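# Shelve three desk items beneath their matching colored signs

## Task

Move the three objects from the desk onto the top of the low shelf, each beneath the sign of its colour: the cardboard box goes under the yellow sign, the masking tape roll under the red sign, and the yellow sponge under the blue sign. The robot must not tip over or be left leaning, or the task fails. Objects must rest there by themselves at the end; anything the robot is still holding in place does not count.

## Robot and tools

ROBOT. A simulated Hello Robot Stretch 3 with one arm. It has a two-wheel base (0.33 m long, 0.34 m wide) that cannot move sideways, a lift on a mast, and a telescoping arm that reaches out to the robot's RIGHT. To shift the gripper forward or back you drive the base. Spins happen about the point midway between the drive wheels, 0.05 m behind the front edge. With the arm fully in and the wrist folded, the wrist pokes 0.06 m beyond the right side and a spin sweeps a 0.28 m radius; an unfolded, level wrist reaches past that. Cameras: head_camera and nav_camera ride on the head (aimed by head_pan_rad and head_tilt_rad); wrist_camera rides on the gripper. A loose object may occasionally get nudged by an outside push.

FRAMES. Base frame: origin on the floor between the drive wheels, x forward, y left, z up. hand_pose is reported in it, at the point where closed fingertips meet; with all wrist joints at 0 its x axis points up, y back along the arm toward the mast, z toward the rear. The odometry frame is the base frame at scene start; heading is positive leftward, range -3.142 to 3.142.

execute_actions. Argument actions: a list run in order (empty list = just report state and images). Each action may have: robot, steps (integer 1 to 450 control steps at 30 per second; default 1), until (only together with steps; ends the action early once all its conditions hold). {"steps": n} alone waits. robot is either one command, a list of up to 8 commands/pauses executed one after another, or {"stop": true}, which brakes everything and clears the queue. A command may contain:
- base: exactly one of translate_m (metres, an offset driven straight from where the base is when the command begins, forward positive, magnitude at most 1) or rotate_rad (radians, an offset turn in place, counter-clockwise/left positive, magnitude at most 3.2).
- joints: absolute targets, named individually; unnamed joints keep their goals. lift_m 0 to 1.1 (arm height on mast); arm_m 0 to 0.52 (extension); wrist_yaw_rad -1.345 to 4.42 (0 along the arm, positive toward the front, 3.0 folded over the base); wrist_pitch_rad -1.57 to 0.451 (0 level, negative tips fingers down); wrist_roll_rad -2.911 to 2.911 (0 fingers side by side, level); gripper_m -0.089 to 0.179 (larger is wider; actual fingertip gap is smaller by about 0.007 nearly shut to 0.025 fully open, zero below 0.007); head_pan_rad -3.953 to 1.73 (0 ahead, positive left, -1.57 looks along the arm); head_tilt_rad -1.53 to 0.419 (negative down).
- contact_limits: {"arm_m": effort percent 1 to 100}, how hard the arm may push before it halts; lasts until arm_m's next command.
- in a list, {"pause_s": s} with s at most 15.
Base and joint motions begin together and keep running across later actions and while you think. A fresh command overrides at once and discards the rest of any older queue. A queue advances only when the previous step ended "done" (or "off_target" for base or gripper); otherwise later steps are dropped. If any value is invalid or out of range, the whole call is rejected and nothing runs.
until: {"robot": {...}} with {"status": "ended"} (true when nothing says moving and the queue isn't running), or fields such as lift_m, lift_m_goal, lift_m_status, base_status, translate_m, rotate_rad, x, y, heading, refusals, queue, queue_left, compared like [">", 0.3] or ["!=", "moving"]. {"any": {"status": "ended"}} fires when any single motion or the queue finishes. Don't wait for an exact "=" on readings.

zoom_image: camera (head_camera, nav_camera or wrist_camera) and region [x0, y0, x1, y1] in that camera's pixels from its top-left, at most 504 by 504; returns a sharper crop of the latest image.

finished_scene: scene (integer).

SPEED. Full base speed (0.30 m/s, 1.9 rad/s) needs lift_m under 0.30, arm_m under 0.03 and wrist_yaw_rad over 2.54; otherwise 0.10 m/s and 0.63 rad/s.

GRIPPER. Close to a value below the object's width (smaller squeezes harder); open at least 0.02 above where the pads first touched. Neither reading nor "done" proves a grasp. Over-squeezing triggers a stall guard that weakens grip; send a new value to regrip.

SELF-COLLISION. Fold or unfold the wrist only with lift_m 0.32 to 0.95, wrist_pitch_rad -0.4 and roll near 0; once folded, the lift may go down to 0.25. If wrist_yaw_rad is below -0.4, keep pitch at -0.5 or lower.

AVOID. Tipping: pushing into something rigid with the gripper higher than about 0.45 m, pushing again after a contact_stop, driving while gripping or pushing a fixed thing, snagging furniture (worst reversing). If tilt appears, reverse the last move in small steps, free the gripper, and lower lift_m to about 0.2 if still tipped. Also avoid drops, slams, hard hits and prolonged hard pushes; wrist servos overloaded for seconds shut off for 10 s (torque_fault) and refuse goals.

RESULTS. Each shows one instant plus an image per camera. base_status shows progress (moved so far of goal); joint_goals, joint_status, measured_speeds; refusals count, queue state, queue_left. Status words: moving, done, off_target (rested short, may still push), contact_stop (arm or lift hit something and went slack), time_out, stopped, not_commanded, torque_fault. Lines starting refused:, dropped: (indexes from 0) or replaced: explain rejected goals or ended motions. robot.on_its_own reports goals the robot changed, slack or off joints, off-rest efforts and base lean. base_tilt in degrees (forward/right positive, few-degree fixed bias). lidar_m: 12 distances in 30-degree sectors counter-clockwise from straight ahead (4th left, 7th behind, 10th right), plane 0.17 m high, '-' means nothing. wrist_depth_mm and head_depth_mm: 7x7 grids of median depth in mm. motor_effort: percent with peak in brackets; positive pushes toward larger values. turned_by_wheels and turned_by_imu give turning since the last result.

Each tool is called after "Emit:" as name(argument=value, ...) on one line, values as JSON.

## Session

Emit:
execute_actions(actions=[{"robot":{"joints":{"head_pan_rad":-1.5,"head_tilt_rad":-0.3}},"steps":90,"until":{"robot":{"status":"ended"}}}])

Emit:
execute_actions(actions=[{"robot":{"joints":{"head_pan_rad":-3.6}},"steps":90,"until":{"robot":{"status":"ended"}}}])

Emit:
execute_actions(actions=[{"robot":{"joints":{"head_pan_rad":0.6}},"steps":150,"until":{"robot":{"status":"ended"}}}])

Scene clock: 1.33 s.
robot.base_odometry: x=+0.000 y=+0.000 heading=+0.000 (m, m, rad; robot's odometry frame)
robot.turned_by_wheels: +0.000 (rad since the last result)
robot.turned_by_imu: +0.000 (rad since the last result)
robot.base_tilt: forward=+0.0 right=+0.9 (deg)
robot.lidar_m: 1.73 1.61 1.61 1.21 1.17 1.05 1.28 2.11 2.16 2.16 2.87 2.70
robot.head_depth_mm: 2307 2386 2455 2391 2266 2072 1633 / 2548 2629 2670 2667 2575 2067 1620 / 2770 2901 2992 2728 2677 2060 1622 / 3140 3274 3372 3094 2808 2058 1612 / 3334 3401 3672 3545 2782 2023 1586 / 3127 3291 3372 3356 2728 2003 1587 / 2916 3048 3146 3226 2764 1989 1576
robot.base_status: not_commanded
robot.joint_positions: lift_m=+0.520 arm_m=+0.000 wrist_yaw_rad=+2.978 wrist_pitch_rad=-0.551 wrist_roll_rad=-0.010 gripper_m=+0.037 head_pan_rad=-1.493 head_tilt_rad=-0.296
robot.joint_goals: lift_m=+0.520 arm_m=+0.000 wrist_yaw_rad=+2.978 wrist_pitch_rad=-0.551 wrist_roll_rad=-0.010 gripper_m=+0.037 head_pan_rad=-1.500 head_tilt_rad=-0.300
robot.joint_status: lift_m=not_commanded arm_m=not_commanded wrist_yaw_rad=not_commanded wrist_pitch_rad=not_commanded wrist_roll_rad=not_commanded gripper_m=not_commanded head_pan_rad=done head_tilt_rad=done
robot.measured_speeds: translate_m=+0.000 rotate_rad=+0.000 lift_m=+0.000 arm_m=+0.000 wrist_yaw_rad=+0.000 wrist_pitch_rad=+0.000 wrist_roll_rad=+0.000 head_pan_rad=+0.000 head_tilt_rad=+0.000
robot: refusals=0 queue=done queue_left=0
robot.motor_effort: left_wheel=+0(0) right_wheel=+0(0) lift_m=+30(30) arm_m=+0(0) wrist_yaw_rad=+0(0) wrist_pitch_rad=+5(4) wrist_roll_rad=+0(0) gripper_m=+0(0) head_pan_rad=-4(49) head_tilt_rad=-2(25) (%)
robot.hand_pose: x=+0.0123 y=+0.0579 z=+0.5042 quat_wxyz=(+0.247, +0.690, +0.137, +0.666) (m; robot's base frame)
robot.wrist_depth_mm: - - - - - - - / - - - - - - - / - - - - - - - / 946 953 955 964 926 942 915 / 839 807 - 816 849 778 821 / 698 709 - 707 711 709 709 / 611 619 618 634 631 618 621
pictures: head_camera (sideways: a quarter turn clockwise sets it upright), nav_camera (sideways: a quarter turn counterclockwise sets it upright), wrist_camera
camera_calibration (this result's frames):
head_camera: T_world_to_cam=[[-0.0753242, 0.288461, -0.954524, 1.25914], [0.992154, 0.117469, -0.0427939, 0.0545951], [0.0997829, -0.950258, -0.295046, 0.333812], [0, 0, 0, 1]] pos_world=[0.00736841, -0.0524194, 1.30271]
nav_camera: T_world_to_cam=[[0.0198037, -0.277261, 0.960591, -1.20412], [-0.997114, -0.0759124, -0.00135439, 0.0645384], [0.0732963, -0.957791, -0.277964, 0.3243], [0, 0, 0, 1]] pos_world=[0.0644281, -0.0183439, 1.24689]
wrist_camera: T_world_to_cam=[[0.985491, -0.169169, 0.0137694, -0.0123885], [-0.10102, -0.649808, -0.753355, 0.454235], [0.136392, 0.741034, -0.657469, 0.451204], [0, 0, 0, 1]] pos_world=[-0.0034451, -0.041288, 0.639024]
Images, in order (width x height): head_camera 896x504, nav_camera 672x504, wrist_camera 644x364.

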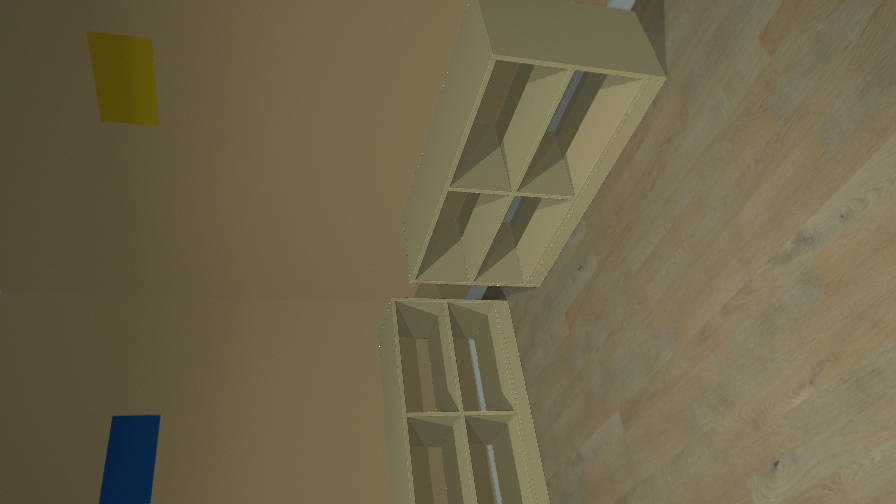

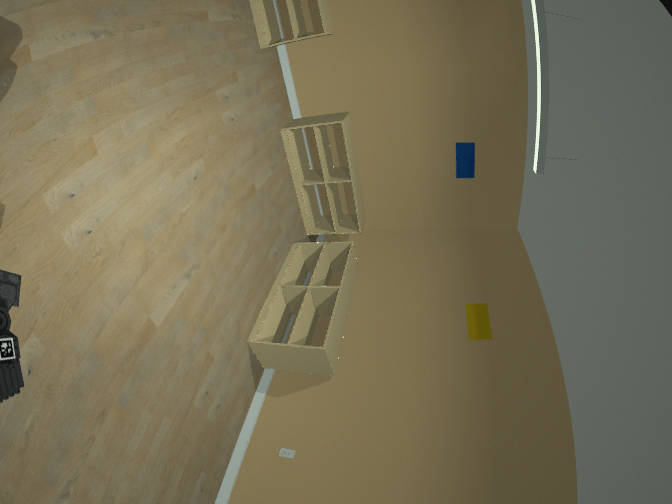

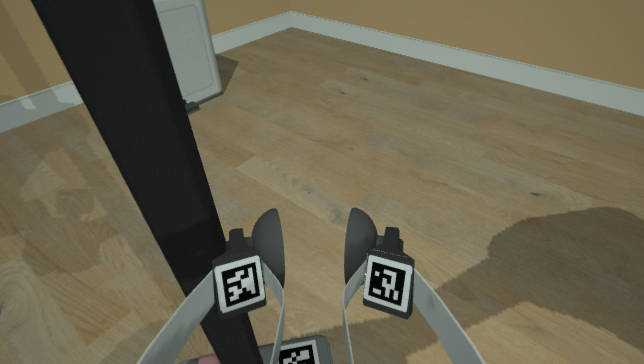

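Scene clock: 2.90 s.
robot.base_odometry: x=+0.000 y=+0.000 heading=+0.000 (m, m, rad; robot's odometry frame)
robot.turned_by_wheels: +0.000 (rad since the last result)
robot.turned_by_imu: +0.000 (rad since the last result)
robot.base_tilt: forward=+0.0 right=+0.9 (deg)
robot.lidar_m: 1.72 1.61 1.61 1.21 1.17 1.05 1.28 2.11 2.15 2.15 2.86 2.70
robot.head_depth_mm: 1257 1307 1354 1420 1475 1555 1583 / 1304 1353 1406 1486 1493 1614 1611 / 1346 1414 1459 1532 1290 980 1531 / 1399 1471 1532 1622 1282 925 1471 / 1456 1524 1613 1665 1270 915 1587 / 1508 1593 1678 1746 1251 948 1591 / 1575 1663 1762 1815 1238 1025 1580
robot.base_status: not_commanded
robot.joint_positions: lift_m=+0.520 arm_m=+0.000 wrist_yaw_rad=+2.978 wrist_pitch_rad=-0.551 wrist_roll_rad=-0.010 gripper_m=+0.037 head_pan_rad=-3.593 head_tilt_rad=-0.296
robot.joint_goals: lift_m=+0.520 arm_m=+0.000 wrist_yaw_rad=+2.978 wrist_pitch_rad=-0.551 wrist_roll_rad=-0.010 gripper_m=+0.037 head_pan_rad=-3.600 head_tilt_rad=-0.300
robot.joint_status: lift_m=not_commanded arm_m=not_commanded wrist_yaw_rad=not_commanded wrist_pitch_rad=not_commanded wrist_roll_rad=not_commanded gripper_m=not_commanded head_pan_rad=done head_tilt_rad=done
robot.measured_speeds: translate_m=+0.000 rotate_rad=+0.000 lift_m=+0.000 arm_m=+0.000 wrist_yaw_rad=+0.000 wrist_pitch_rad=+0.000 wrist_roll_rad=+0.000 head_pan_rad=+0.000 head_tilt_rad=+0.000
robot: refusals=0 queue=done queue_left=0
robot.motor_effort: left_wheel=+0(0) right_wheel=+0(0) lift_m=+30(30) arm_m=+0(0) wrist_yaw_rad=+0(0) wrist_pitch_rad=+5(4) wrist_roll_rad=+0(0) gripper_m=+1(1) head_pan_rad=-4(48) head_tilt_rad=-1(1) (%)
robot.hand_pose: x=+0.0123 y=+0.0579 z=+0.5042 quat_wxyz=(+0.247, +0.690, +0.137, +0.666) (m; robot's base frame)
robot.wrist_depth_mm: - - - - - - - / - - - - - - - / - - - - - - - / 967 949 951 968 933 957 939 / 808 809 - 814 836 789 811 / 702 693 - 698 706 699 712 / 620 621 628 630 628 614 618
pictures: head_camera (sideways: a quarter turn clockwise sets it upright), nav_camera (sideways: a quarter turn counterclockwise sets it upright), wrist_camera
camera_calibration (this result's frames):
head_camera: T_world_to_cam=[[0.287176, -0.0806791, -0.954474, 1.25687], [-0.399478, -0.915744, -0.0427871, 0.0630753], [-0.870602, 0.393579, -0.295209, 0.339944], [0, 0, 0, 1]] pos_world=[-0.0397893, 0.0253689, 1.3027]
nav_camera: T_world_to_cam=[[-0.24948, 0.122951, 0.960543, -1.20241], [0.437861, 0.899042, -0.00135404, 0.0557845], [-0.863735, 0.420247, -0.278128, 0.330229], [0, 0, 0, 1]] pos_world=[-0.0391728, -0.0410926, 1.24689]
wrist_camera: T_world_to_cam=[[0.985491, -0.169169, 0.0137692, -0.0123884], [-0.10102, -0.649808, -0.753355, 0.454235], [0.136392, 0.741034, -0.657469, 0.451204], [0, 0, 0, 1]] pos_world=[-0.00344506, -0.041288, 0.639024]
Images, in order (width x height): head_camera 896x504, nav_camera 672x504, wrist_camera 644x364.

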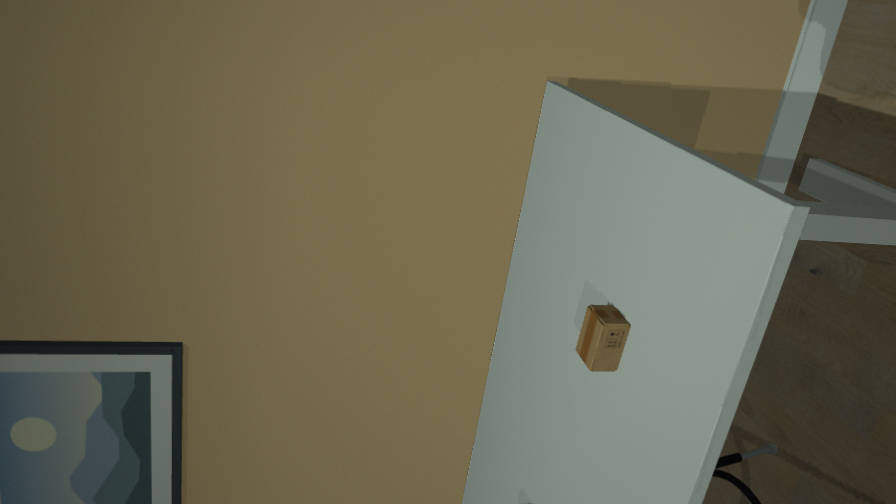

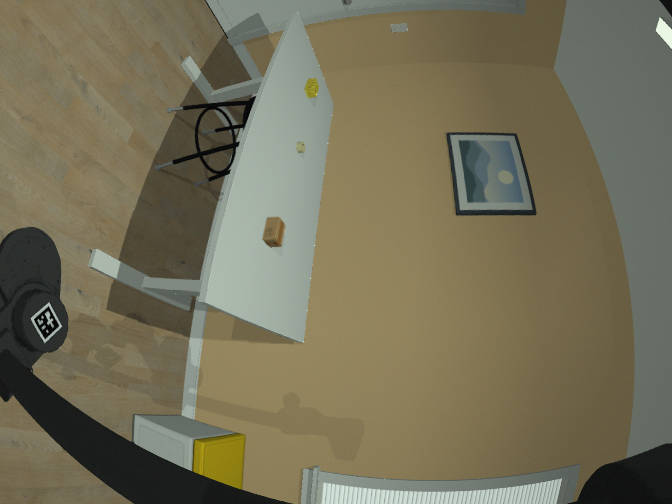

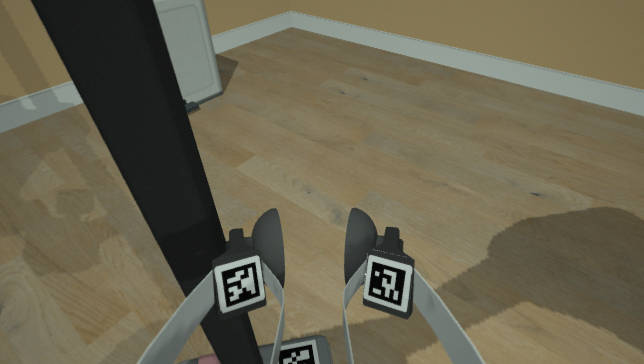

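Scene clock: 5.40 s.
robot.base_odometry: x=+0.000 y=+0.000 heading=+0.000 (m, m, rad; robot's odometry frame)
robot.turned_by_wheels: +0.000 (rad since the last result)
robot.turned_by_imu: +0.000 (rad since the last result)
robot.base_tilt: forward=-0.1 right=+0.9 (deg)
robot.lidar_m: 1.72 1.60 1.61 1.20 1.18 1.05 1.28 2.12 2.15 2.15 2.86 2.69
robot.head_depth_mm: 1445 1528 1604 1685 1776 1903 1636 / 1434 1501 1586 1666 1764 1850 1618 / 1404 1489 1560 1638 1737 1865 1600 / 1414 1472 1533 1638 1719 1827 1620 / 1383 1440 1519 1605 1697 1773 1585 / 1360 1423 1500 1576 1657 1761 1592 / 1346 1416 1479 1560 1651 1737 1579
robot.base_status: not_commanded
robot.joint_positions: lift_m=+0.520 arm_m=+0.000 wrist_yaw_rad=+2.978 wrist_pitch_rad=-0.551 wrist_roll_rad=-0.010 gripper_m=+0.037 head_pan_rad=+0.593 head_tilt_rad=-0.296
robot.joint_goals: lift_m=+0.520 arm_m=+0.000 wrist_yaw_rad=+2.978 wrist_pitch_rad=-0.551 wrist_roll_rad=-0.010 gripper_m=+0.037 head_pan_rad=+0.600 head_tilt_rad=-0.300
robot.joint_status: lift_m=not_commanded arm_m=not_commanded wrist_yaw_rad=not_commanded wrist_pitch_rad=not_commanded wrist_roll_rad=not_commanded gripper_m=not_commanded head_pan_rad=done head_tilt_rad=done
robot.measured_speeds: translate_m=+0.000 rotate_rad=+0.000 lift_m=+0.000 arm_m=+0.000 wrist_yaw_rad=+0.000 wrist_pitch_rad=+0.000 wrist_roll_rad=+0.000 head_pan_rad=+0.000 head_tilt_rad=+0.000
robot: refusals=0 queue=done queue_left=0
robot.motor_effort: left_wheel=+0(0) right_wheel=+0(0) lift_m=+30(30) arm_m=+0(1) wrist_yaw_rad=+0(0) wrist_pitch_rad=+4(5) wrist_roll_rad=+0(1) gripper_m=+0(1) head_pan_rad=+4(49) head_tilt_rad=-2(1) (%)
robot.hand_pose: x=+0.0123 y=+0.0579 z=+0.5042 quat_wxyz=(+0.247, +0.690, +0.137, +0.666) (m; robot's base frame)
robot.wrist_depth_mm: - - - - - - - / - - - - - - - / - - - - - - - / 963 949 956 967 931 957 957 / 800 796 - 821 828 800 810 / 691 689 - 705 695 705 713 / 615 623 626 641 621 629 616
pictures: head_camera (sideways: a quarter turn clockwise sets it upright), nav_camera (sideways: a quarter turn counterclockwise sets it upright), wrist_camera
camera_calibration (this result's frames):
head_camera: T_world_to_cam=[[-0.214137, -0.207664, -0.954474, 1.25993], [-0.590691, 0.805763, -0.0427871, 0.0642417], [0.777965, 0.554636, -0.295209, 0.329888], [0, 0, 0, 1]] pos_world=[0.0511029, 0.0269101, 1.3027]
nav_camera: T_world_to_cam=[[0.231722, 0.153825, 0.960543, -1.20535], [0.556954, -0.830542, -0.00135404, 0.0550581], [0.797563, 0.535292, -0.278128, 0.320095], [0, 0, 0, 1]] pos_world=[-0.00665561, 0.0597957, 1.24689]
wrist_camera: T_world_to_cam=[[0.985491, -0.169169, 0.0137692, -0.0123884], [-0.10102, -0.649808, -0.753355, 0.454234], [0.136392, 0.741034, -0.65747, 0.451204], [0, 0, 0, 1]] pos_world=[-0.00344506, -0.041288, 0.639024]
Images, in order (width x height): head_camera 896x504, nav_camera 672x504, wrist_camera 644x364.

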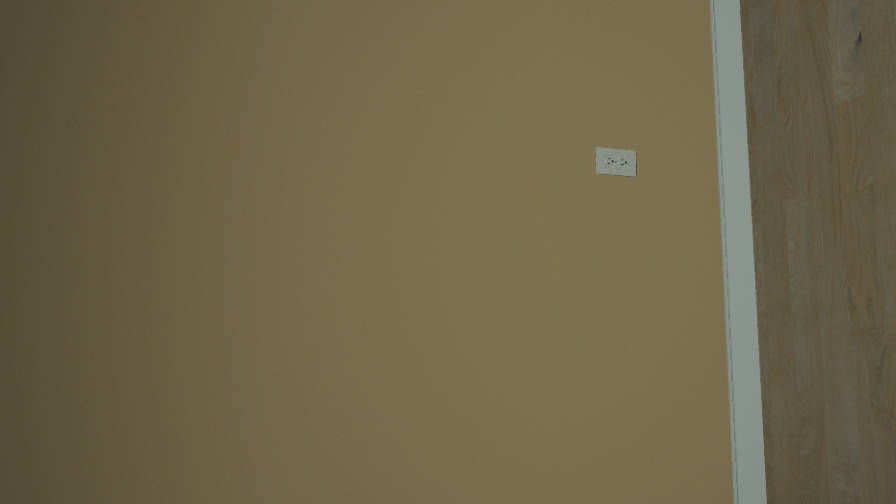

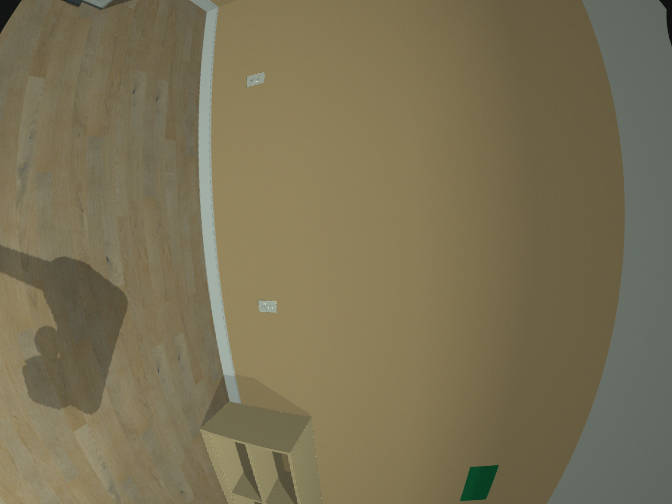

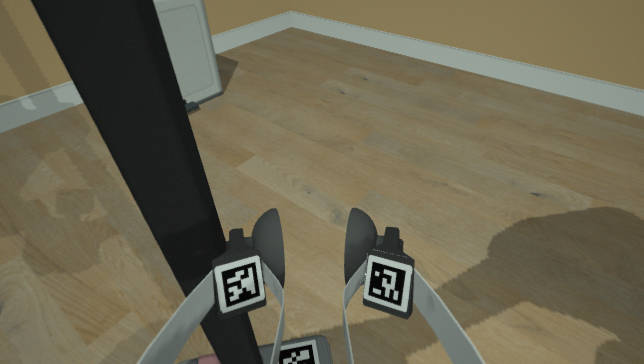

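Emit:
execute_actions(actions=[{"robot":[{"joints":{"lift_m":0.28,"wrist_pitch_rad":-0.4,"head_pan_rad":-1.6,"head_tilt_rad":-0.75},"base":{"rotate_rad":-2.68}},{"base":{"translate_m":0.5}},{"base":{"rotate_rad":0.3},"joints":{"lift_m":0.8,"gripper_m":0.179}},{"joints":{"wrist_yaw_rad":0,"arm_m":0.15}}],"steps":450,"until":{"robot":{"status":"ended"}}},{"steps":200,"until":{"robot":{"status":"ended"}}}])

Scene clock: 26.97 s.
robot.base_odometry: x=-0.448 y=-0.223 heading=-2.380 (m, m, rad; robot's odometry frame)
robot.turned_by_wheels: -2.380 (rad since the last result)
robot.turned_by_imu: -2.362 (rad since the last result)
robot.base_tilt: forward=+0.0 right=+0.9 (deg)
robot.lidar_m: 1.63 1.76 2.34 2.99 2.57 2.13 2.09 1.30 0.91 0.90 0.89 1.39
robot.head_depth_mm: 1172 1306 1216 861 768 - - / 1171 1287 1078 881 - 1329 1182 / 1180 1294 1066 890 - 1299 1190 / 1188 1304 1062 884 - 1324 1187 / 1192 1294 1047 850 1540 1349 1178 / 1200 1302 1040 832 1538 1342 1182 / 1197 1297 1037 830 1493 1333 1178
robot.base_status: done (rotate_rad +0.2999 of +0.3000)
robot.joint_positions: lift_m=+0.800 arm_m=+0.150 wrist_yaw_rad=+0.002 wrist_pitch_rad=-0.422 wrist_roll_rad=-0.010 gripper_m=+0.179 head_pan_rad=-1.593 head_tilt_rad=-0.741
robot.joint_goals: lift_m=+0.800 arm_m=+0.150 wrist_yaw_rad=+0.000 wrist_pitch_rad=-0.400 wrist_roll_rad=-0.010 gripper_m=+0.179 head_pan_rad=-1.600 head_tilt_rad=-0.750
robot.joint_status: lift_m=done arm_m=done wrist_yaw_rad=done wrist_pitch_rad=done wrist_roll_rad=not_commanded gripper_m=done head_pan_rad=done head_tilt_rad=done
robot.measured_speeds: translate_m=+0.000 rotate_rad=+0.000 lift_m=+0.000 arm_m=+0.000 wrist_yaw_rad=+0.000 wrist_pitch_rad=+0.000 wrist_roll_rad=+0.000 head_pan_rad=+0.000 head_tilt_rad=+0.000
robot: refusals=0 queue=done queue_left=0
robot.motor_effort: left_wheel=-2(11) right_wheel=+2(8) lift_m=+38(40) arm_m=+3(2) wrist_yaw_rad=-2(1) wrist_pitch_rad=+7(9) wrist_roll_rad=+1(0) gripper_m=+1(84) head_pan_rad=-3(49) head_tilt_rad=-4(30) (%)
robot.hand_pose: x=-0.0210 y=-0.5186 z=+0.8115 quat_wxyz=(+0.695, +0.150, -0.688, -0.147) (m; robot's base frame)
robot.wrist_depth_mm: 905 896 880 864 852 877 850 / 698 701 702 699 709 914 928 / 486 487 492 430 496 494 - / 374 376 375 375 374 378 849 / 309 303 304 304 303 317 306 / - 256 256 257 255 256 257 / 902 948 920 947 911 914 925
pictures: head_camera (sideways: a quarter turn clockwise sets it upright), nav_camera (sideways: a quarter turn counterclockwise sets it upright), wrist_camera
camera_calibration (this result's frames):
head_camera: T_world_to_cam=[[-0.0374153, 0.676968, -0.73506, 0.972698], [0.99926, 0.0318908, -0.0214929, 0.0268013], [0.00889159, -0.735321, -0.677661, 0.832202], [0, 0, 0, 1]] pos_world=[0.00221269, -0.0474047, 1.27952]
nav_camera: T_world_to_cam=[[-0.016794, -0.664377, 0.747209, -0.925591], [-0.99969, 0.0248877, -0.000339935, 0.0632329], [-0.0183704, -0.746983, -0.664589, 0.827925], [0, 0, 0, 1]] pos_world=[0.0628783, 0.00193039, 1.24186]
wrist_camera: T_world_to_cam=[[-0.999901, 0.0056312, 0.0128583, -0.031639], [-0.00756793, 0.555228, -0.831664, 0.998208], [-0.0118226, -0.831679, -0.555131, 0.183293], [0, 0, 0, 1]] pos_world=[-0.0219145, -0.401613, 0.932332]
Images, in order (width x height): head_camera 896x504, nav_camera 672x504, wrist_camera 644x364.

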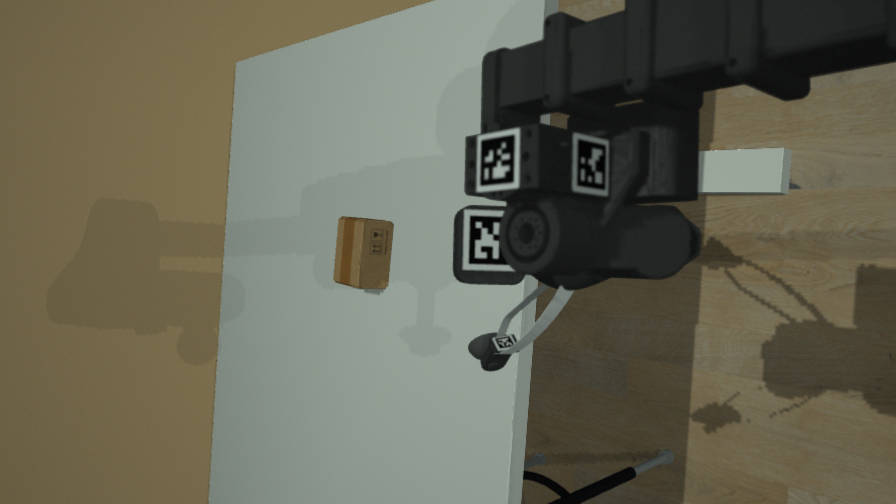

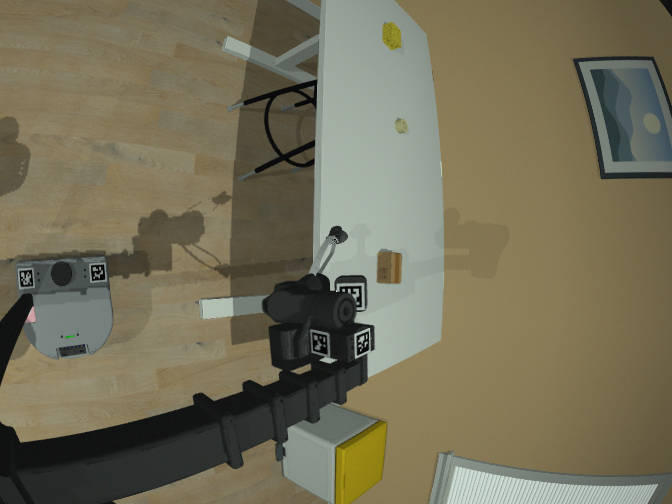

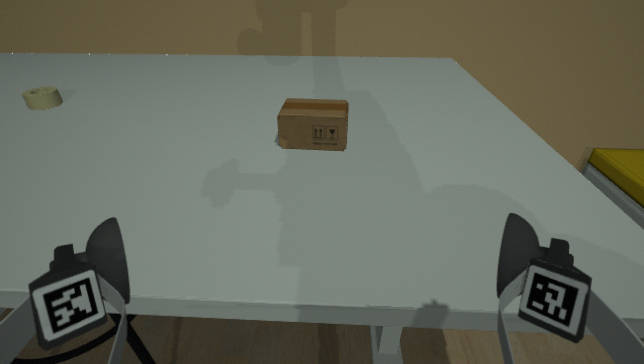

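Emit:
execute_actions(actions=[{"robot":[{"joints":{"arm_m":0.33,"lift_m":0.74}},{"joints":{"arm_m":0.46,"lift_m":0.733}},{"joints":{"gripper_m":0.055}},{"joints":{"lift_m":0.8,"head_pan_rad":0.9,"head_tilt_rad":-0.35}}],"steps":400,"until":{"robot":{"status":"ended"}}}])

Scene clock: 38.57 s.
robot.base_odometry: x=-0.448 y=-0.223 heading=-2.380 (m, m, rad; robot's odometry frame)
robot.turned_by_wheels: +0.000 (rad since the last result)
robot.turned_by_imu: +0.001 (rad since the last result)
robot.base_tilt: forward=+0.0 right=+0.9 (deg)
robot.lidar_m: 1.63 1.75 2.34 2.98 2.57 2.14 2.09 1.30 0.91 0.90 0.89 1.39
robot.head_depth_mm: 1801 1864 1923 1977 2069 1922 1529 / 1988 2037 2131 2139 2196 1901 1522 / 2197 2268 2368 2155 2123 1915 1521 / 2464 2566 2713 2446 2320 1881 1496 / 2845 2992 3118 2833 2477 1878 1505 / 3119 3306 3489 3212 2436 1854 1494 / 2967 3151 3227 3220 2460 1854 1474
robot.base_status: done (rotate_rad +0.2999 of +0.3000)
robot.joint_positions: lift_m=+0.800 arm_m=+0.460 wrist_yaw_rad=+0.001 wrist_pitch_rad=-0.423 wrist_roll_rad=-0.010 gripper_m=+0.056 head_pan_rad=+0.893 head_tilt_rad=-0.359
robot.joint_goals: lift_m=+0.800 arm_m=+0.460 wrist_yaw_rad=+0.000 wrist_pitch_rad=-0.400 wrist_roll_rad=-0.010 gripper_m=+0.055 head_pan_rad=+0.900 head_tilt_rad=-0.350
robot.joint_status: lift_m=done arm_m=done wrist_yaw_rad=done wrist_pitch_rad=done wrist_roll_rad=not_commanded gripper_m=done head_pan_rad=done head_tilt_rad=done
robot.measured_speeds: translate_m=+0.000 rotate_rad=+0.000 lift_m=+0.000 arm_m=+0.000 wrist_yaw_rad=+0.000 wrist_pitch_rad=+0.000 wrist_roll_rad=+0.000 head_pan_rad=+0.000 head_tilt_rad=+0.000
robot: refusals=0 queue=done queue_left=0
robot.motor_effort: left_wheel=-3(3) right_wheel=+3(3) lift_m=+38(40) arm_m=+4(3) wrist_yaw_rad=+0(1) wrist_pitch_rad=+8(8) wrist_roll_rad=+0(0) gripper_m=-21(94) head_pan_rad=+5(50) head_tilt_rad=+5(32) (%)
robot.hand_pose: x=-0.0214 y=-0.8284 z=+0.8112 quat_wxyz=(+0.695, +0.150, -0.688, -0.148) (m; robot's base frame)
robot.wrist_depth_mm: 615 622 601 594 598 594 586 / 651 638 640 640 632 631 629 / 484 479 481 484 486 484 688 / 372 369 374 372 373 376 371 / 300 307 137 138 144 300 303 / 254 262 129 123 121 254 254 / 224 213 207 139 208 219 219
pictures: head_camera (sideways: a quarter turn clockwise sets it upright), nav_camera (sideways: a quarter turn counterclockwise sets it upright), wrist_camera
camera_calibration (this result's frames):
head_camera: T_world_to_cam=[[-0.180579, -0.308077, -0.934066, 1.23307], [-0.804072, 0.593172, -0.0401946, 0.0621647], [0.566445, 0.743798, -0.35483, 0.408771], [0, 0, 0, 1]] pos_world=[0.0411054, 0.0389643, 1.29932]
nav_camera: T_world_to_cam=[[0.213548, 0.262161, 0.9411, -1.17985], [0.777472, -0.628917, -0.00122218, 0.0535411], [0.591553, 0.731939, -0.338127, 0.399438], [0, 0, 0, 1]] pos_world=[-0.0259618, 0.0506178, 1.24548]
wrist_camera: T_world_to_cam=[[-0.999891, 0.00722517, 0.0128686, -0.0289386], [-0.00667439, 0.556311, -0.830947, 1.17032], [-0.0131627, -0.830943, -0.556202, -0.0731285], [0, 0, 0, 1]] pos_world=[-0.0220869, -0.711617, 0.93217]
Images, in order (width x height): head_camera 896x504, nav_camera 672x504, wrist_camera 644x364.

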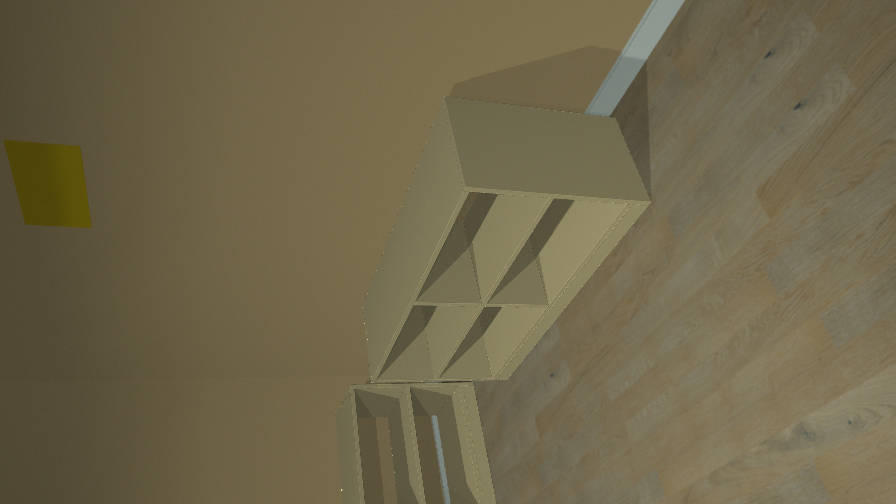

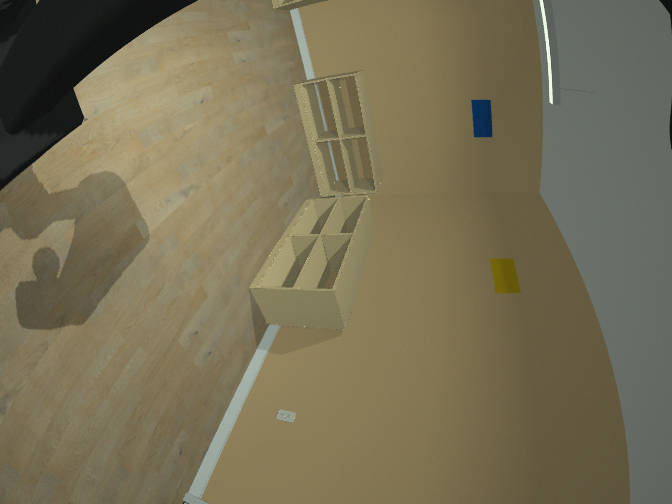

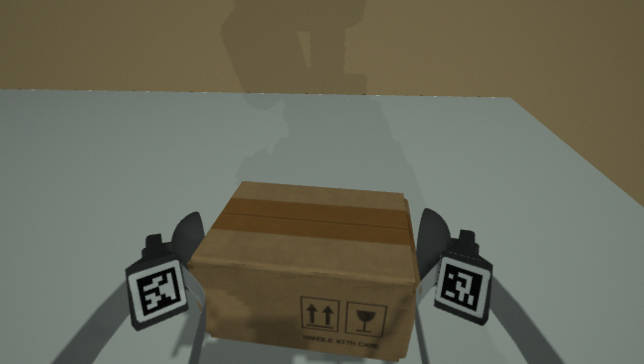

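Emit:
execute_actions(actions=[{"robot":[{"joints":{"arm_m":0.0,"head_pan_rad":-1.6,"head_tilt_rad":-0.75}},{"joints":{"wrist_yaw_rad":2.62},"base":{"rotate_rad":1.15}},{"joints":{"lift_m":0.28},"base":{"translate_m":1.0}},{"base":{"translate_m":0.76}},{"base":{"rotate_rad":0.42},"joints":{"lift_m":0.7}},{"joints":{"wrist_yaw_rad":0}},{"joints":{"arm_m":0.31,"lift_m":0.67}}],"steps":450,"until":{"robot":{"status":"ended"}}},{"steps":450,"until":{"robot":{"status":"ended"}}},{"steps":450,"until":{"robot":{"status":"ended"}}}])

Scene clock: 72.90 s.
robot.base_odometry: x=+0.140 y=-1.882 heading=-0.810 (m, m, rad; robot's odometry frame)
robot.turned_by_wheels: +1.570 (rad since the last result)
robot.turned_by_imu: +1.566 (rad since the last result)
robot.base_tilt: forward=+0.1 right=+0.9 (deg)
robot.lidar_m: 1.34 1.82 2.27 2.34 2.87 2.63 2.34 1.40 0.67 1.03 0.71 1.13
robot.head_depth_mm: 879 986 1115 1296 1493 1376 1197 / 882 991 1125 1025 949 - - / 888 985 1134 1067 - 1261 1191 / 894 992 1134 1070 1102 1269 1187 / 891 1005 1134 1001 1102 1267 1183 / 895 1008 1127 999 1103 1263 1174 / 896 1010 1130 993 1066 1255 1176
robot.base_status: done (rotate_rad +0.4199 of +0.4200)
robot.joint_positions: lift_m=+0.670 arm_m=+0.310 wrist_yaw_rad=+0.001 wrist_pitch_rad=-0.425 wrist_roll_rad=-0.010 gripper_m=+0.056 head_pan_rad=-1.593 head_tilt_rad=-0.741
robot.joint_goals: lift_m=+0.670 arm_m=+0.310 wrist_yaw_rad=+0.000 wrist_pitch_rad=-0.400 wrist_roll_rad=-0.010 gripper_m=+0.055 head_pan_rad=-1.600 head_tilt_rad=-0.750
robot.joint_status: lift_m=done arm_m=done wrist_yaw_rad=done wrist_pitch_rad=done wrist_roll_rad=not_commanded gripper_m=done head_pan_rad=done head_tilt_rad=done
robot.measured_speeds: translate_m=+0.000 rotate_rad=+0.000 lift_m=+0.000 arm_m=+0.000 wrist_yaw_rad=+0.000 wrist_pitch_rad=+0.000 wrist_roll_rad=+0.000 head_pan_rad=+0.000 head_tilt_rad=+0.000
robot: refusals=0 queue=done queue_left=0
robot.motor_effort: left_wheel=-2(9) right_wheel=+2(8) lift_m=+23(41) arm_m=+3(4) wrist_yaw_rad=-1(3) wrist_pitch_rad=+9(9) wrist_roll_rad=+0(0) gripper_m=-21(21) head_pan_rad=-3(50) head_tilt_rad=-4(31) (%)
robot.hand_pose: x=-0.0213 y=-0.6782 z=+0.6815 quat_wxyz=(+0.695, +0.150, -0.687, -0.148) (m; robot's base frame)
robot.wrist_depth_mm: 445 436 439 437 430 428 423 / 480 484 482 467 471 466 461 / 434 436 437 439 438 489 506 / 336 337 334 340 340 337 547 / 273 279 137 138 143 273 275 / 231 237 129 123 121 232 231 / 205 194 189 139 190 199 200
pictures: head_camera (sideways: a quarter turn clockwise sets it upright), nav_camera (sideways: a quarter turn counterclockwise sets it upright), wrist_camera
camera_calibration (this result's frames):
head_camera: T_world_to_cam=[[-0.0374838, 0.676851, -0.735165, 0.972834], [0.999257, 0.0319848, -0.0215013, 0.0268123], [0.00896086, -0.735425, -0.677547, 0.832054], [0, 0, 0, 1]] pos_world=[0.00221723, -0.0474085, 1.27953]
nav_camera: T_world_to_cam=[[-0.0167267, -0.664264, 0.747311, -0.925725], [-0.999693, 0.0247902, -0.00034031, 0.0632334], [-0.0183, -0.747087, -0.664474, 0.827774], [0, 0, 0, 1]] pos_world=[0.0628779, 0.00192666, 1.24186]
wrist_camera: T_world_to_cam=[[-0.999894, 0.00684335, 0.0128889, -0.028548], [-0.00687941, 0.55788, -0.829893, 0.979244], [-0.0128697, -0.829894, -0.557773, -0.0186671], [0, 0, 0, 1]] pos_world=[-0.0220485, -0.561596, 0.802624]
Images, in order (width x height): head_camera 896x504, nav_camera 672x504, wrist_camera 644x364.

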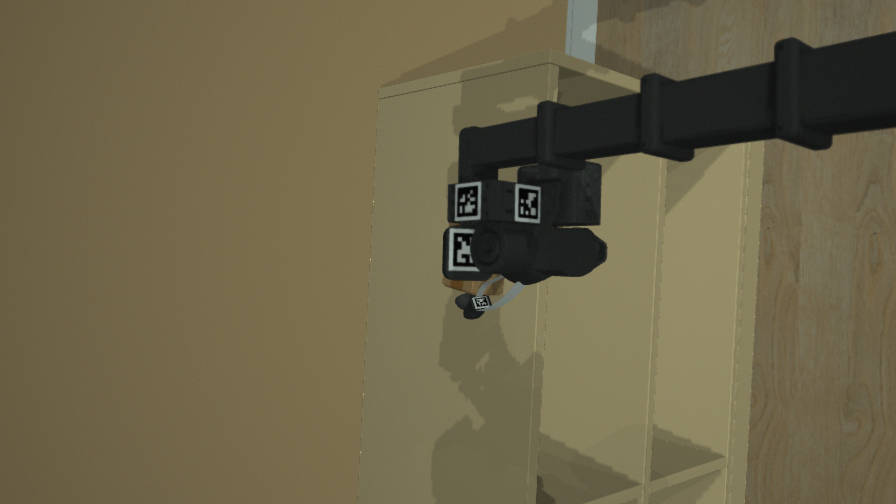

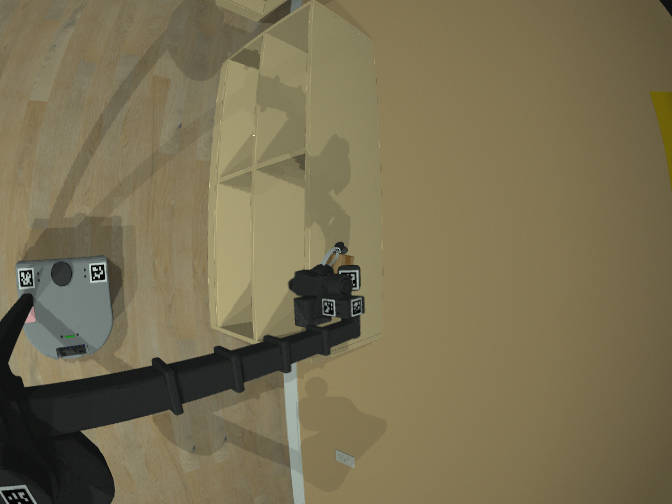

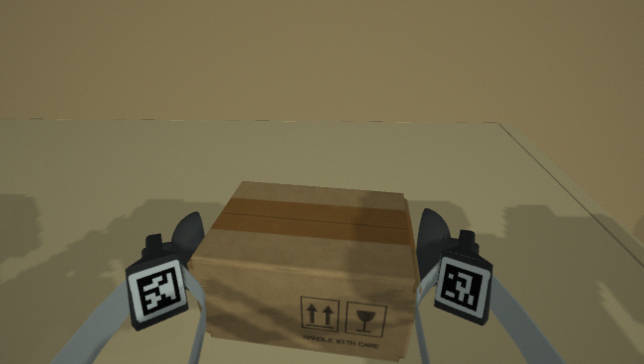

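Emit:
execute_actions(actions=[{"robot":[{"joints":{"arm_m":0.38}},{"joints":{"lift_m":0.626}},{"joints":{"gripper_m":0.15}},{"joints":{"arm_m":0.0,"lift_m":0.66}},{"joints":{"wrist_yaw_rad":2.62},"base":{"rotate_rad":-0.12}},{"joints":{"lift_m":0.28},"base":{"translate_m":-1.0}},{"base":{"translate_m":-0.78}}],"steps":450,"until":{"robot":{"status":"ended"}}},{"steps":450,"until":{"robot":{"status":"ended"}}},{"robot":[{"base":{"rotate_rad":-1.45}},{"joints":{"lift_m":0.8}},{"joints":{"wrist_yaw_rad":0,"arm_m":0.15}}],"steps":450,"until":{"robot":{"status":"ended"}}}])

Scene clock: 114.53 s.
robot.base_odometry: x=-0.924 y=-0.455 heading=-2.380 (m, m, rad; robot's odometry frame)
robot.turned_by_wheels: -1.570 (rad since the last result)
robot.turned_by_imu: -1.555 (rad since the last result)
robot.base_tilt: forward=-0.1 right=+0.9 (deg)
robot.lidar_m: 1.13 1.23 1.69 3.09 3.01 2.65 2.60 1.01 0.99 0.66 0.61 1.16
robot.head_depth_mm: 1046 1177 1084 858 749 - - / 1059 1182 1075 882 - 1309 1198 / 1061 1186 1063 887 - 1308 1193 / 1068 1203 1060 883 - 1331 1186 / 1078 1213 1060 860 698 1322 1179 / 1079 1213 1049 835 712 1299 1175 / 1088 1210 1034 828 705 1342 1166
robot.base_status: done (rotate_rad -1.4499 of -1.4500)
robot.joint_positions: lift_m=+0.800 arm_m=+0.150 wrist_yaw_rad=+0.002 wrist_pitch_rad=-0.421 wrist_roll_rad=-0.010 gripper_m=+0.150 head_pan_rad=-1.593 head_tilt_rad=-0.741
robot.joint_goals: lift_m=+0.800 arm_m=+0.150 wrist_yaw_rad=+0.000 wrist_pitch_rad=-0.400 wrist_roll_rad=-0.010 gripper_m=+0.150 head_pan_rad=-1.600 head_tilt_rad=-0.750
robot.joint_status: lift_m=done arm_m=done wrist_yaw_rad=done wrist_pitch_rad=done wrist_roll_rad=not_commanded gripper_m=done head_pan_rad=done head_tilt_rad=done
robot.measured_speeds: translate_m=+0.000 rotate_rad=+0.000 lift_m=+0.000 arm_m=+0.000 wrist_yaw_rad=+0.000 wrist_pitch_rad=+0.000 wrist_roll_rad=+0.000 head_pan_rad=+0.000 head_tilt_rad=+0.000
robot: refusals=0 queue=done queue_left=0
robot.motor_effort: left_wheel=+2(11) right_wheel=-2(8) lift_m=+38(39) arm_m=+3(4) wrist_yaw_rad=-2(4) wrist_pitch_rad=+7(9) wrist_roll_rad=+0(0) gripper_m=+0(83) head_pan_rad=-4(4) head_tilt_rad=-3(5) (%)
robot.hand_pose: x=-0.0210 y=-0.5186 z=+0.8116 quat_wxyz=(+0.695, +0.150, -0.688, -0.147) (m; robot's base frame)
robot.wrist_depth_mm: 783 789 757 763 743 753 736 / 707 693 717 711 694 700 702 / 412 487 490 491 493 492 487 / 376 380 376 378 375 373 375 / 302 318 303 304 304 317 305 / 260 - 255 258 254 - 256 / - 222 221 222 222 216 220
pictures: head_camera (sideways: a quarter turn clockwise sets it upright), nav_camera (sideways: a quarter turn counterclockwise sets it upright), wrist_camera
camera_calibration (this result's frames):
head_camera: T_world_to_cam=[[-0.0373978, 0.676912, -0.735113, 0.972766], [0.999261, 0.0318613, -0.0214972, 0.0268068], [0.00886998, -0.735374, -0.677604, 0.832128], [0, 0, 0, 1]] pos_world=[0.00221133, -0.0474063, 1.27952]
nav_camera: T_world_to_cam=[[-0.0168111, -0.664319, 0.74726, -0.925658], [-0.99969, 0.0249154, -0.000340124, 0.0632331], [-0.0183923, -0.747034, -0.664531, 0.82785], [0, 0, 0, 1]] pos_world=[0.0628782, 0.00192415, 1.24186]
wrist_camera: T_world_to_cam=[[-0.999901, 0.0056326, 0.0128617, -0.0316417], [-0.00757321, 0.555003, -0.831814, 0.998282], [-0.0118236, -0.831829, -0.554906, 0.183038], [0, 0, 0, 1]] pos_world=[-0.0219142, -0.401615, 0.932361]
Images, in order (width x height): head_camera 896x504, nav_camera 672x504, wrist_camera 644x364.

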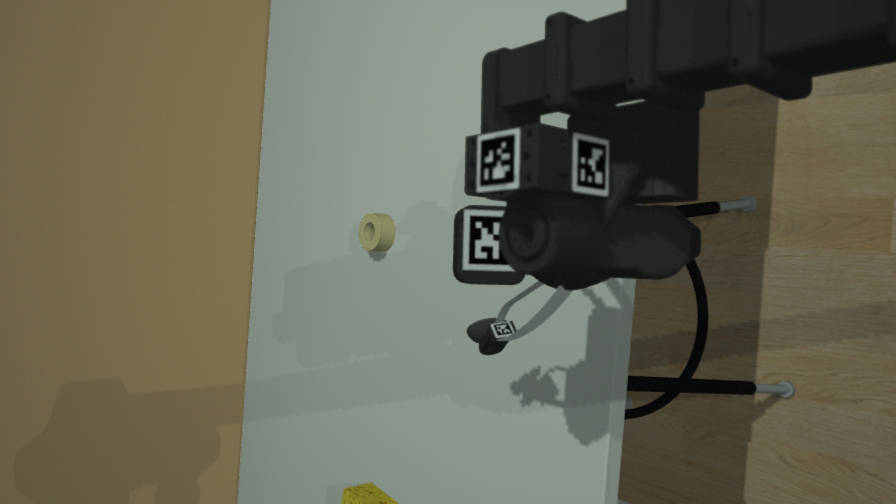

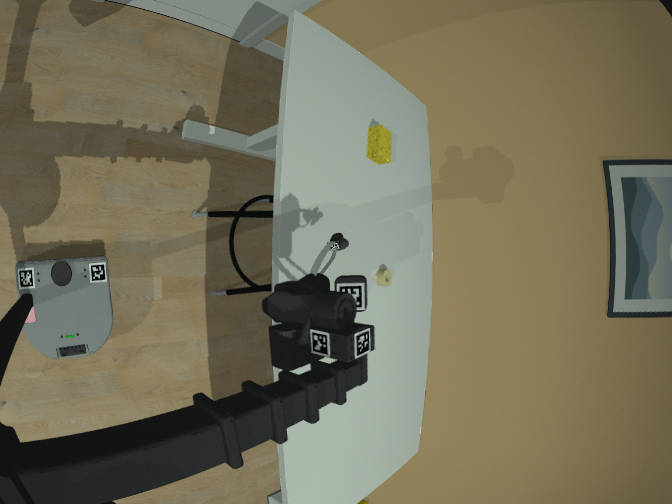

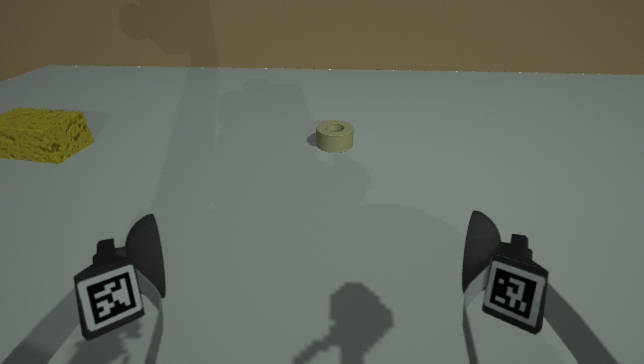

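Emit:
execute_actions(actions=[{"robot":[{"base":{"translate_m":-0.03},"joints":{"arm_m":0.38,"lift_m":0.74}},{"joints":{"arm_m":0.445,"lift_m":0.728}},{"joints":{"gripper_m":0.0}},{"joints":{"lift_m":0.8,"head_pan_rad":1.7,"head_tilt_rad":-0.3}}],"steps":400,"until":{"robot":{"status":"ended"}}}])

Scene clock: 126.40 s.
robot.base_odometry: x=-0.902 y=-0.434 heading=-2.380 (m, m, rad; robot's odometry frame)
robot.turned_by_wheels: +0.000 (rad since the last result)
robot.turned_by_imu: +0.001 (rad since the last result)
robot.base_tilt: forward=+0.0 right=+0.9 (deg)
robot.lidar_m: 1.16 1.26 1.70 3.10 2.99 2.62 2.56 1.53 0.97 0.65 0.62 1.19
robot.head_depth_mm: 2954 3078 3265 3325 2817 2036 1596 / 3015 3122 3236 3405 2817 2040 1605 / 3020 3216 3318 3432 2748 2048 1592 / 3088 3250 3427 3602 2733 2016 1575 / 3179 3258 3418 3643 2716 1995 1571 / 3188 3399 3531 3435 2716 1982 1562 / 3325 3448 3641 3429 2711 1986 1567
robot.base_status: done (translate_m -0.0300 of -0.0300)
robot.joint_positions: lift_m=+0.800 arm_m=+0.445 wrist_yaw_rad=+0.001 wrist_pitch_rad=-0.420 wrist_roll_rad=-0.010 gripper_m=+0.001 head_pan_rad=+1.693 head_tilt_rad=-0.310
robot.joint_goals: lift_m=+0.800 arm_m=+0.445 wrist_yaw_rad=+0.000 wrist_pitch_rad=-0.400 wrist_roll_rad=-0.010 gripper_m=+0.000 head_pan_rad=+1.700 head_tilt_rad=-0.300
robot.joint_status: lift_m=done arm_m=done wrist_yaw_rad=done wrist_pitch_rad=done wrist_roll_rad=not_commanded gripper_m=done head_pan_rad=done head_tilt_rad=done
robot.measured_speeds: translate_m=+0.000 rotate_rad=+0.000 lift_m=+0.000 arm_m=+0.000 wrist_yaw_rad=+0.000 wrist_pitch_rad=+0.000 wrist_roll_rad=+0.000 head_pan_rad=+0.000 head_tilt_rad=+0.000
robot: refusals=0 queue=done queue_left=0
robot.motor_effort: left_wheel=+2(4) right_wheel=-1(7) lift_m=+38(40) arm_m=+3(8) wrist_yaw_rad=+0(1) wrist_pitch_rad=+7(7) wrist_roll_rad=+0(0) gripper_m=-19(94) head_pan_rad=+5(51) head_tilt_rad=+5(36) (%)
robot.hand_pose: x=-0.0213 y=-0.8138 z=+0.8119 quat_wxyz=(+0.695, +0.149, -0.688, -0.147) (m; robot's base frame)
robot.wrist_depth_mm: 500 502 499 493 483 483 482 / 549 538 542 536 524 521 522 / 490 486 486 490 488 483 491 / 372 373 373 375 375 379 374 / 302 301 318 167 313 304 302 / 255 255 - 142 - 255 253 / 219 220 220 208 221 219 220
pictures: head_camera (sideways: a quarter turn clockwise sets it upright), nav_camera (sideways: a quarter turn counterclockwise sets it upright), wrist_camera
camera_calibration (this result's frames):
head_camera: T_world_to_cam=[[0.0895223, -0.29794, -0.950378, 1.25272], [-0.985966, -0.161515, -0.0422403, 0.0659401], [-0.140915, 0.940821, -0.308218, 0.352423], [0, 0, 0, 1]] pos_world=[0.00252982, 0.0523193, 1.30197]
nav_camera: T_world_to_cam=[[-0.0335739, 0.289274, 0.956658, -1.19865], [0.99282, 0.119614, -0.00132594, 0.0523627], [-0.114813, 0.949744, -0.291212, 0.34269], [0, 0, 0, 1]] pos_world=[-0.0528847, 0.0150077, 1.24657]
wrist_camera: T_world_to_cam=[[-0.999894, 0.00690248, 0.0128514, -0.0292212], [-0.00687673, 0.553912, -0.832547, 1.16206], [-0.0128652, -0.832547, -0.553805, -0.0638413], [0, 0, 0, 1]] pos_world=[-0.0220483, -0.696631, 0.932493]
Images, in order (width x height): head_camera 896x504, nav_camera 672x504, wrist_camera 644x364.

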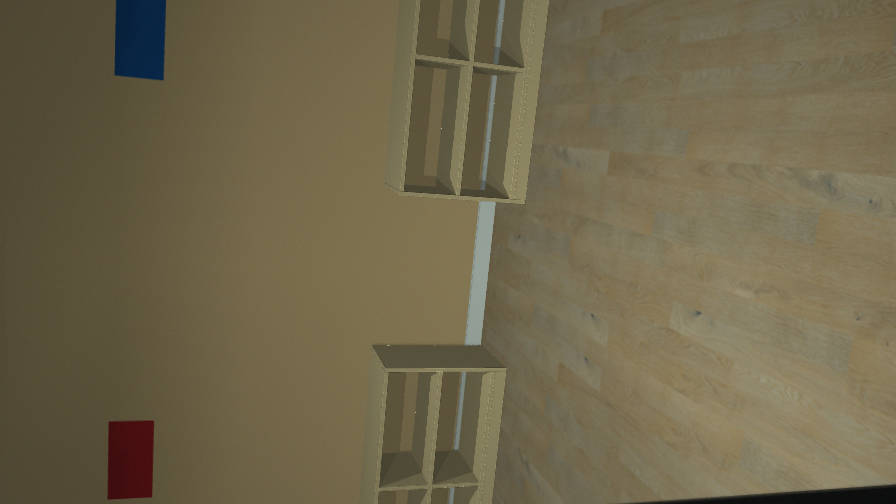

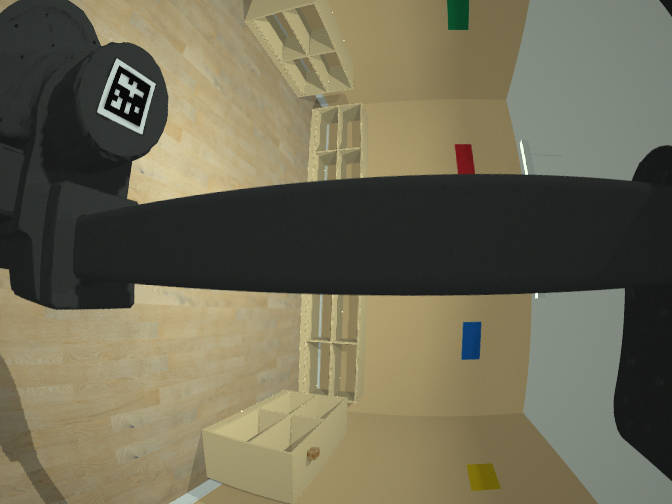

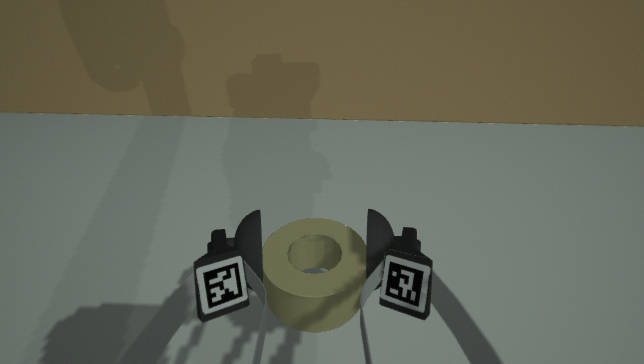

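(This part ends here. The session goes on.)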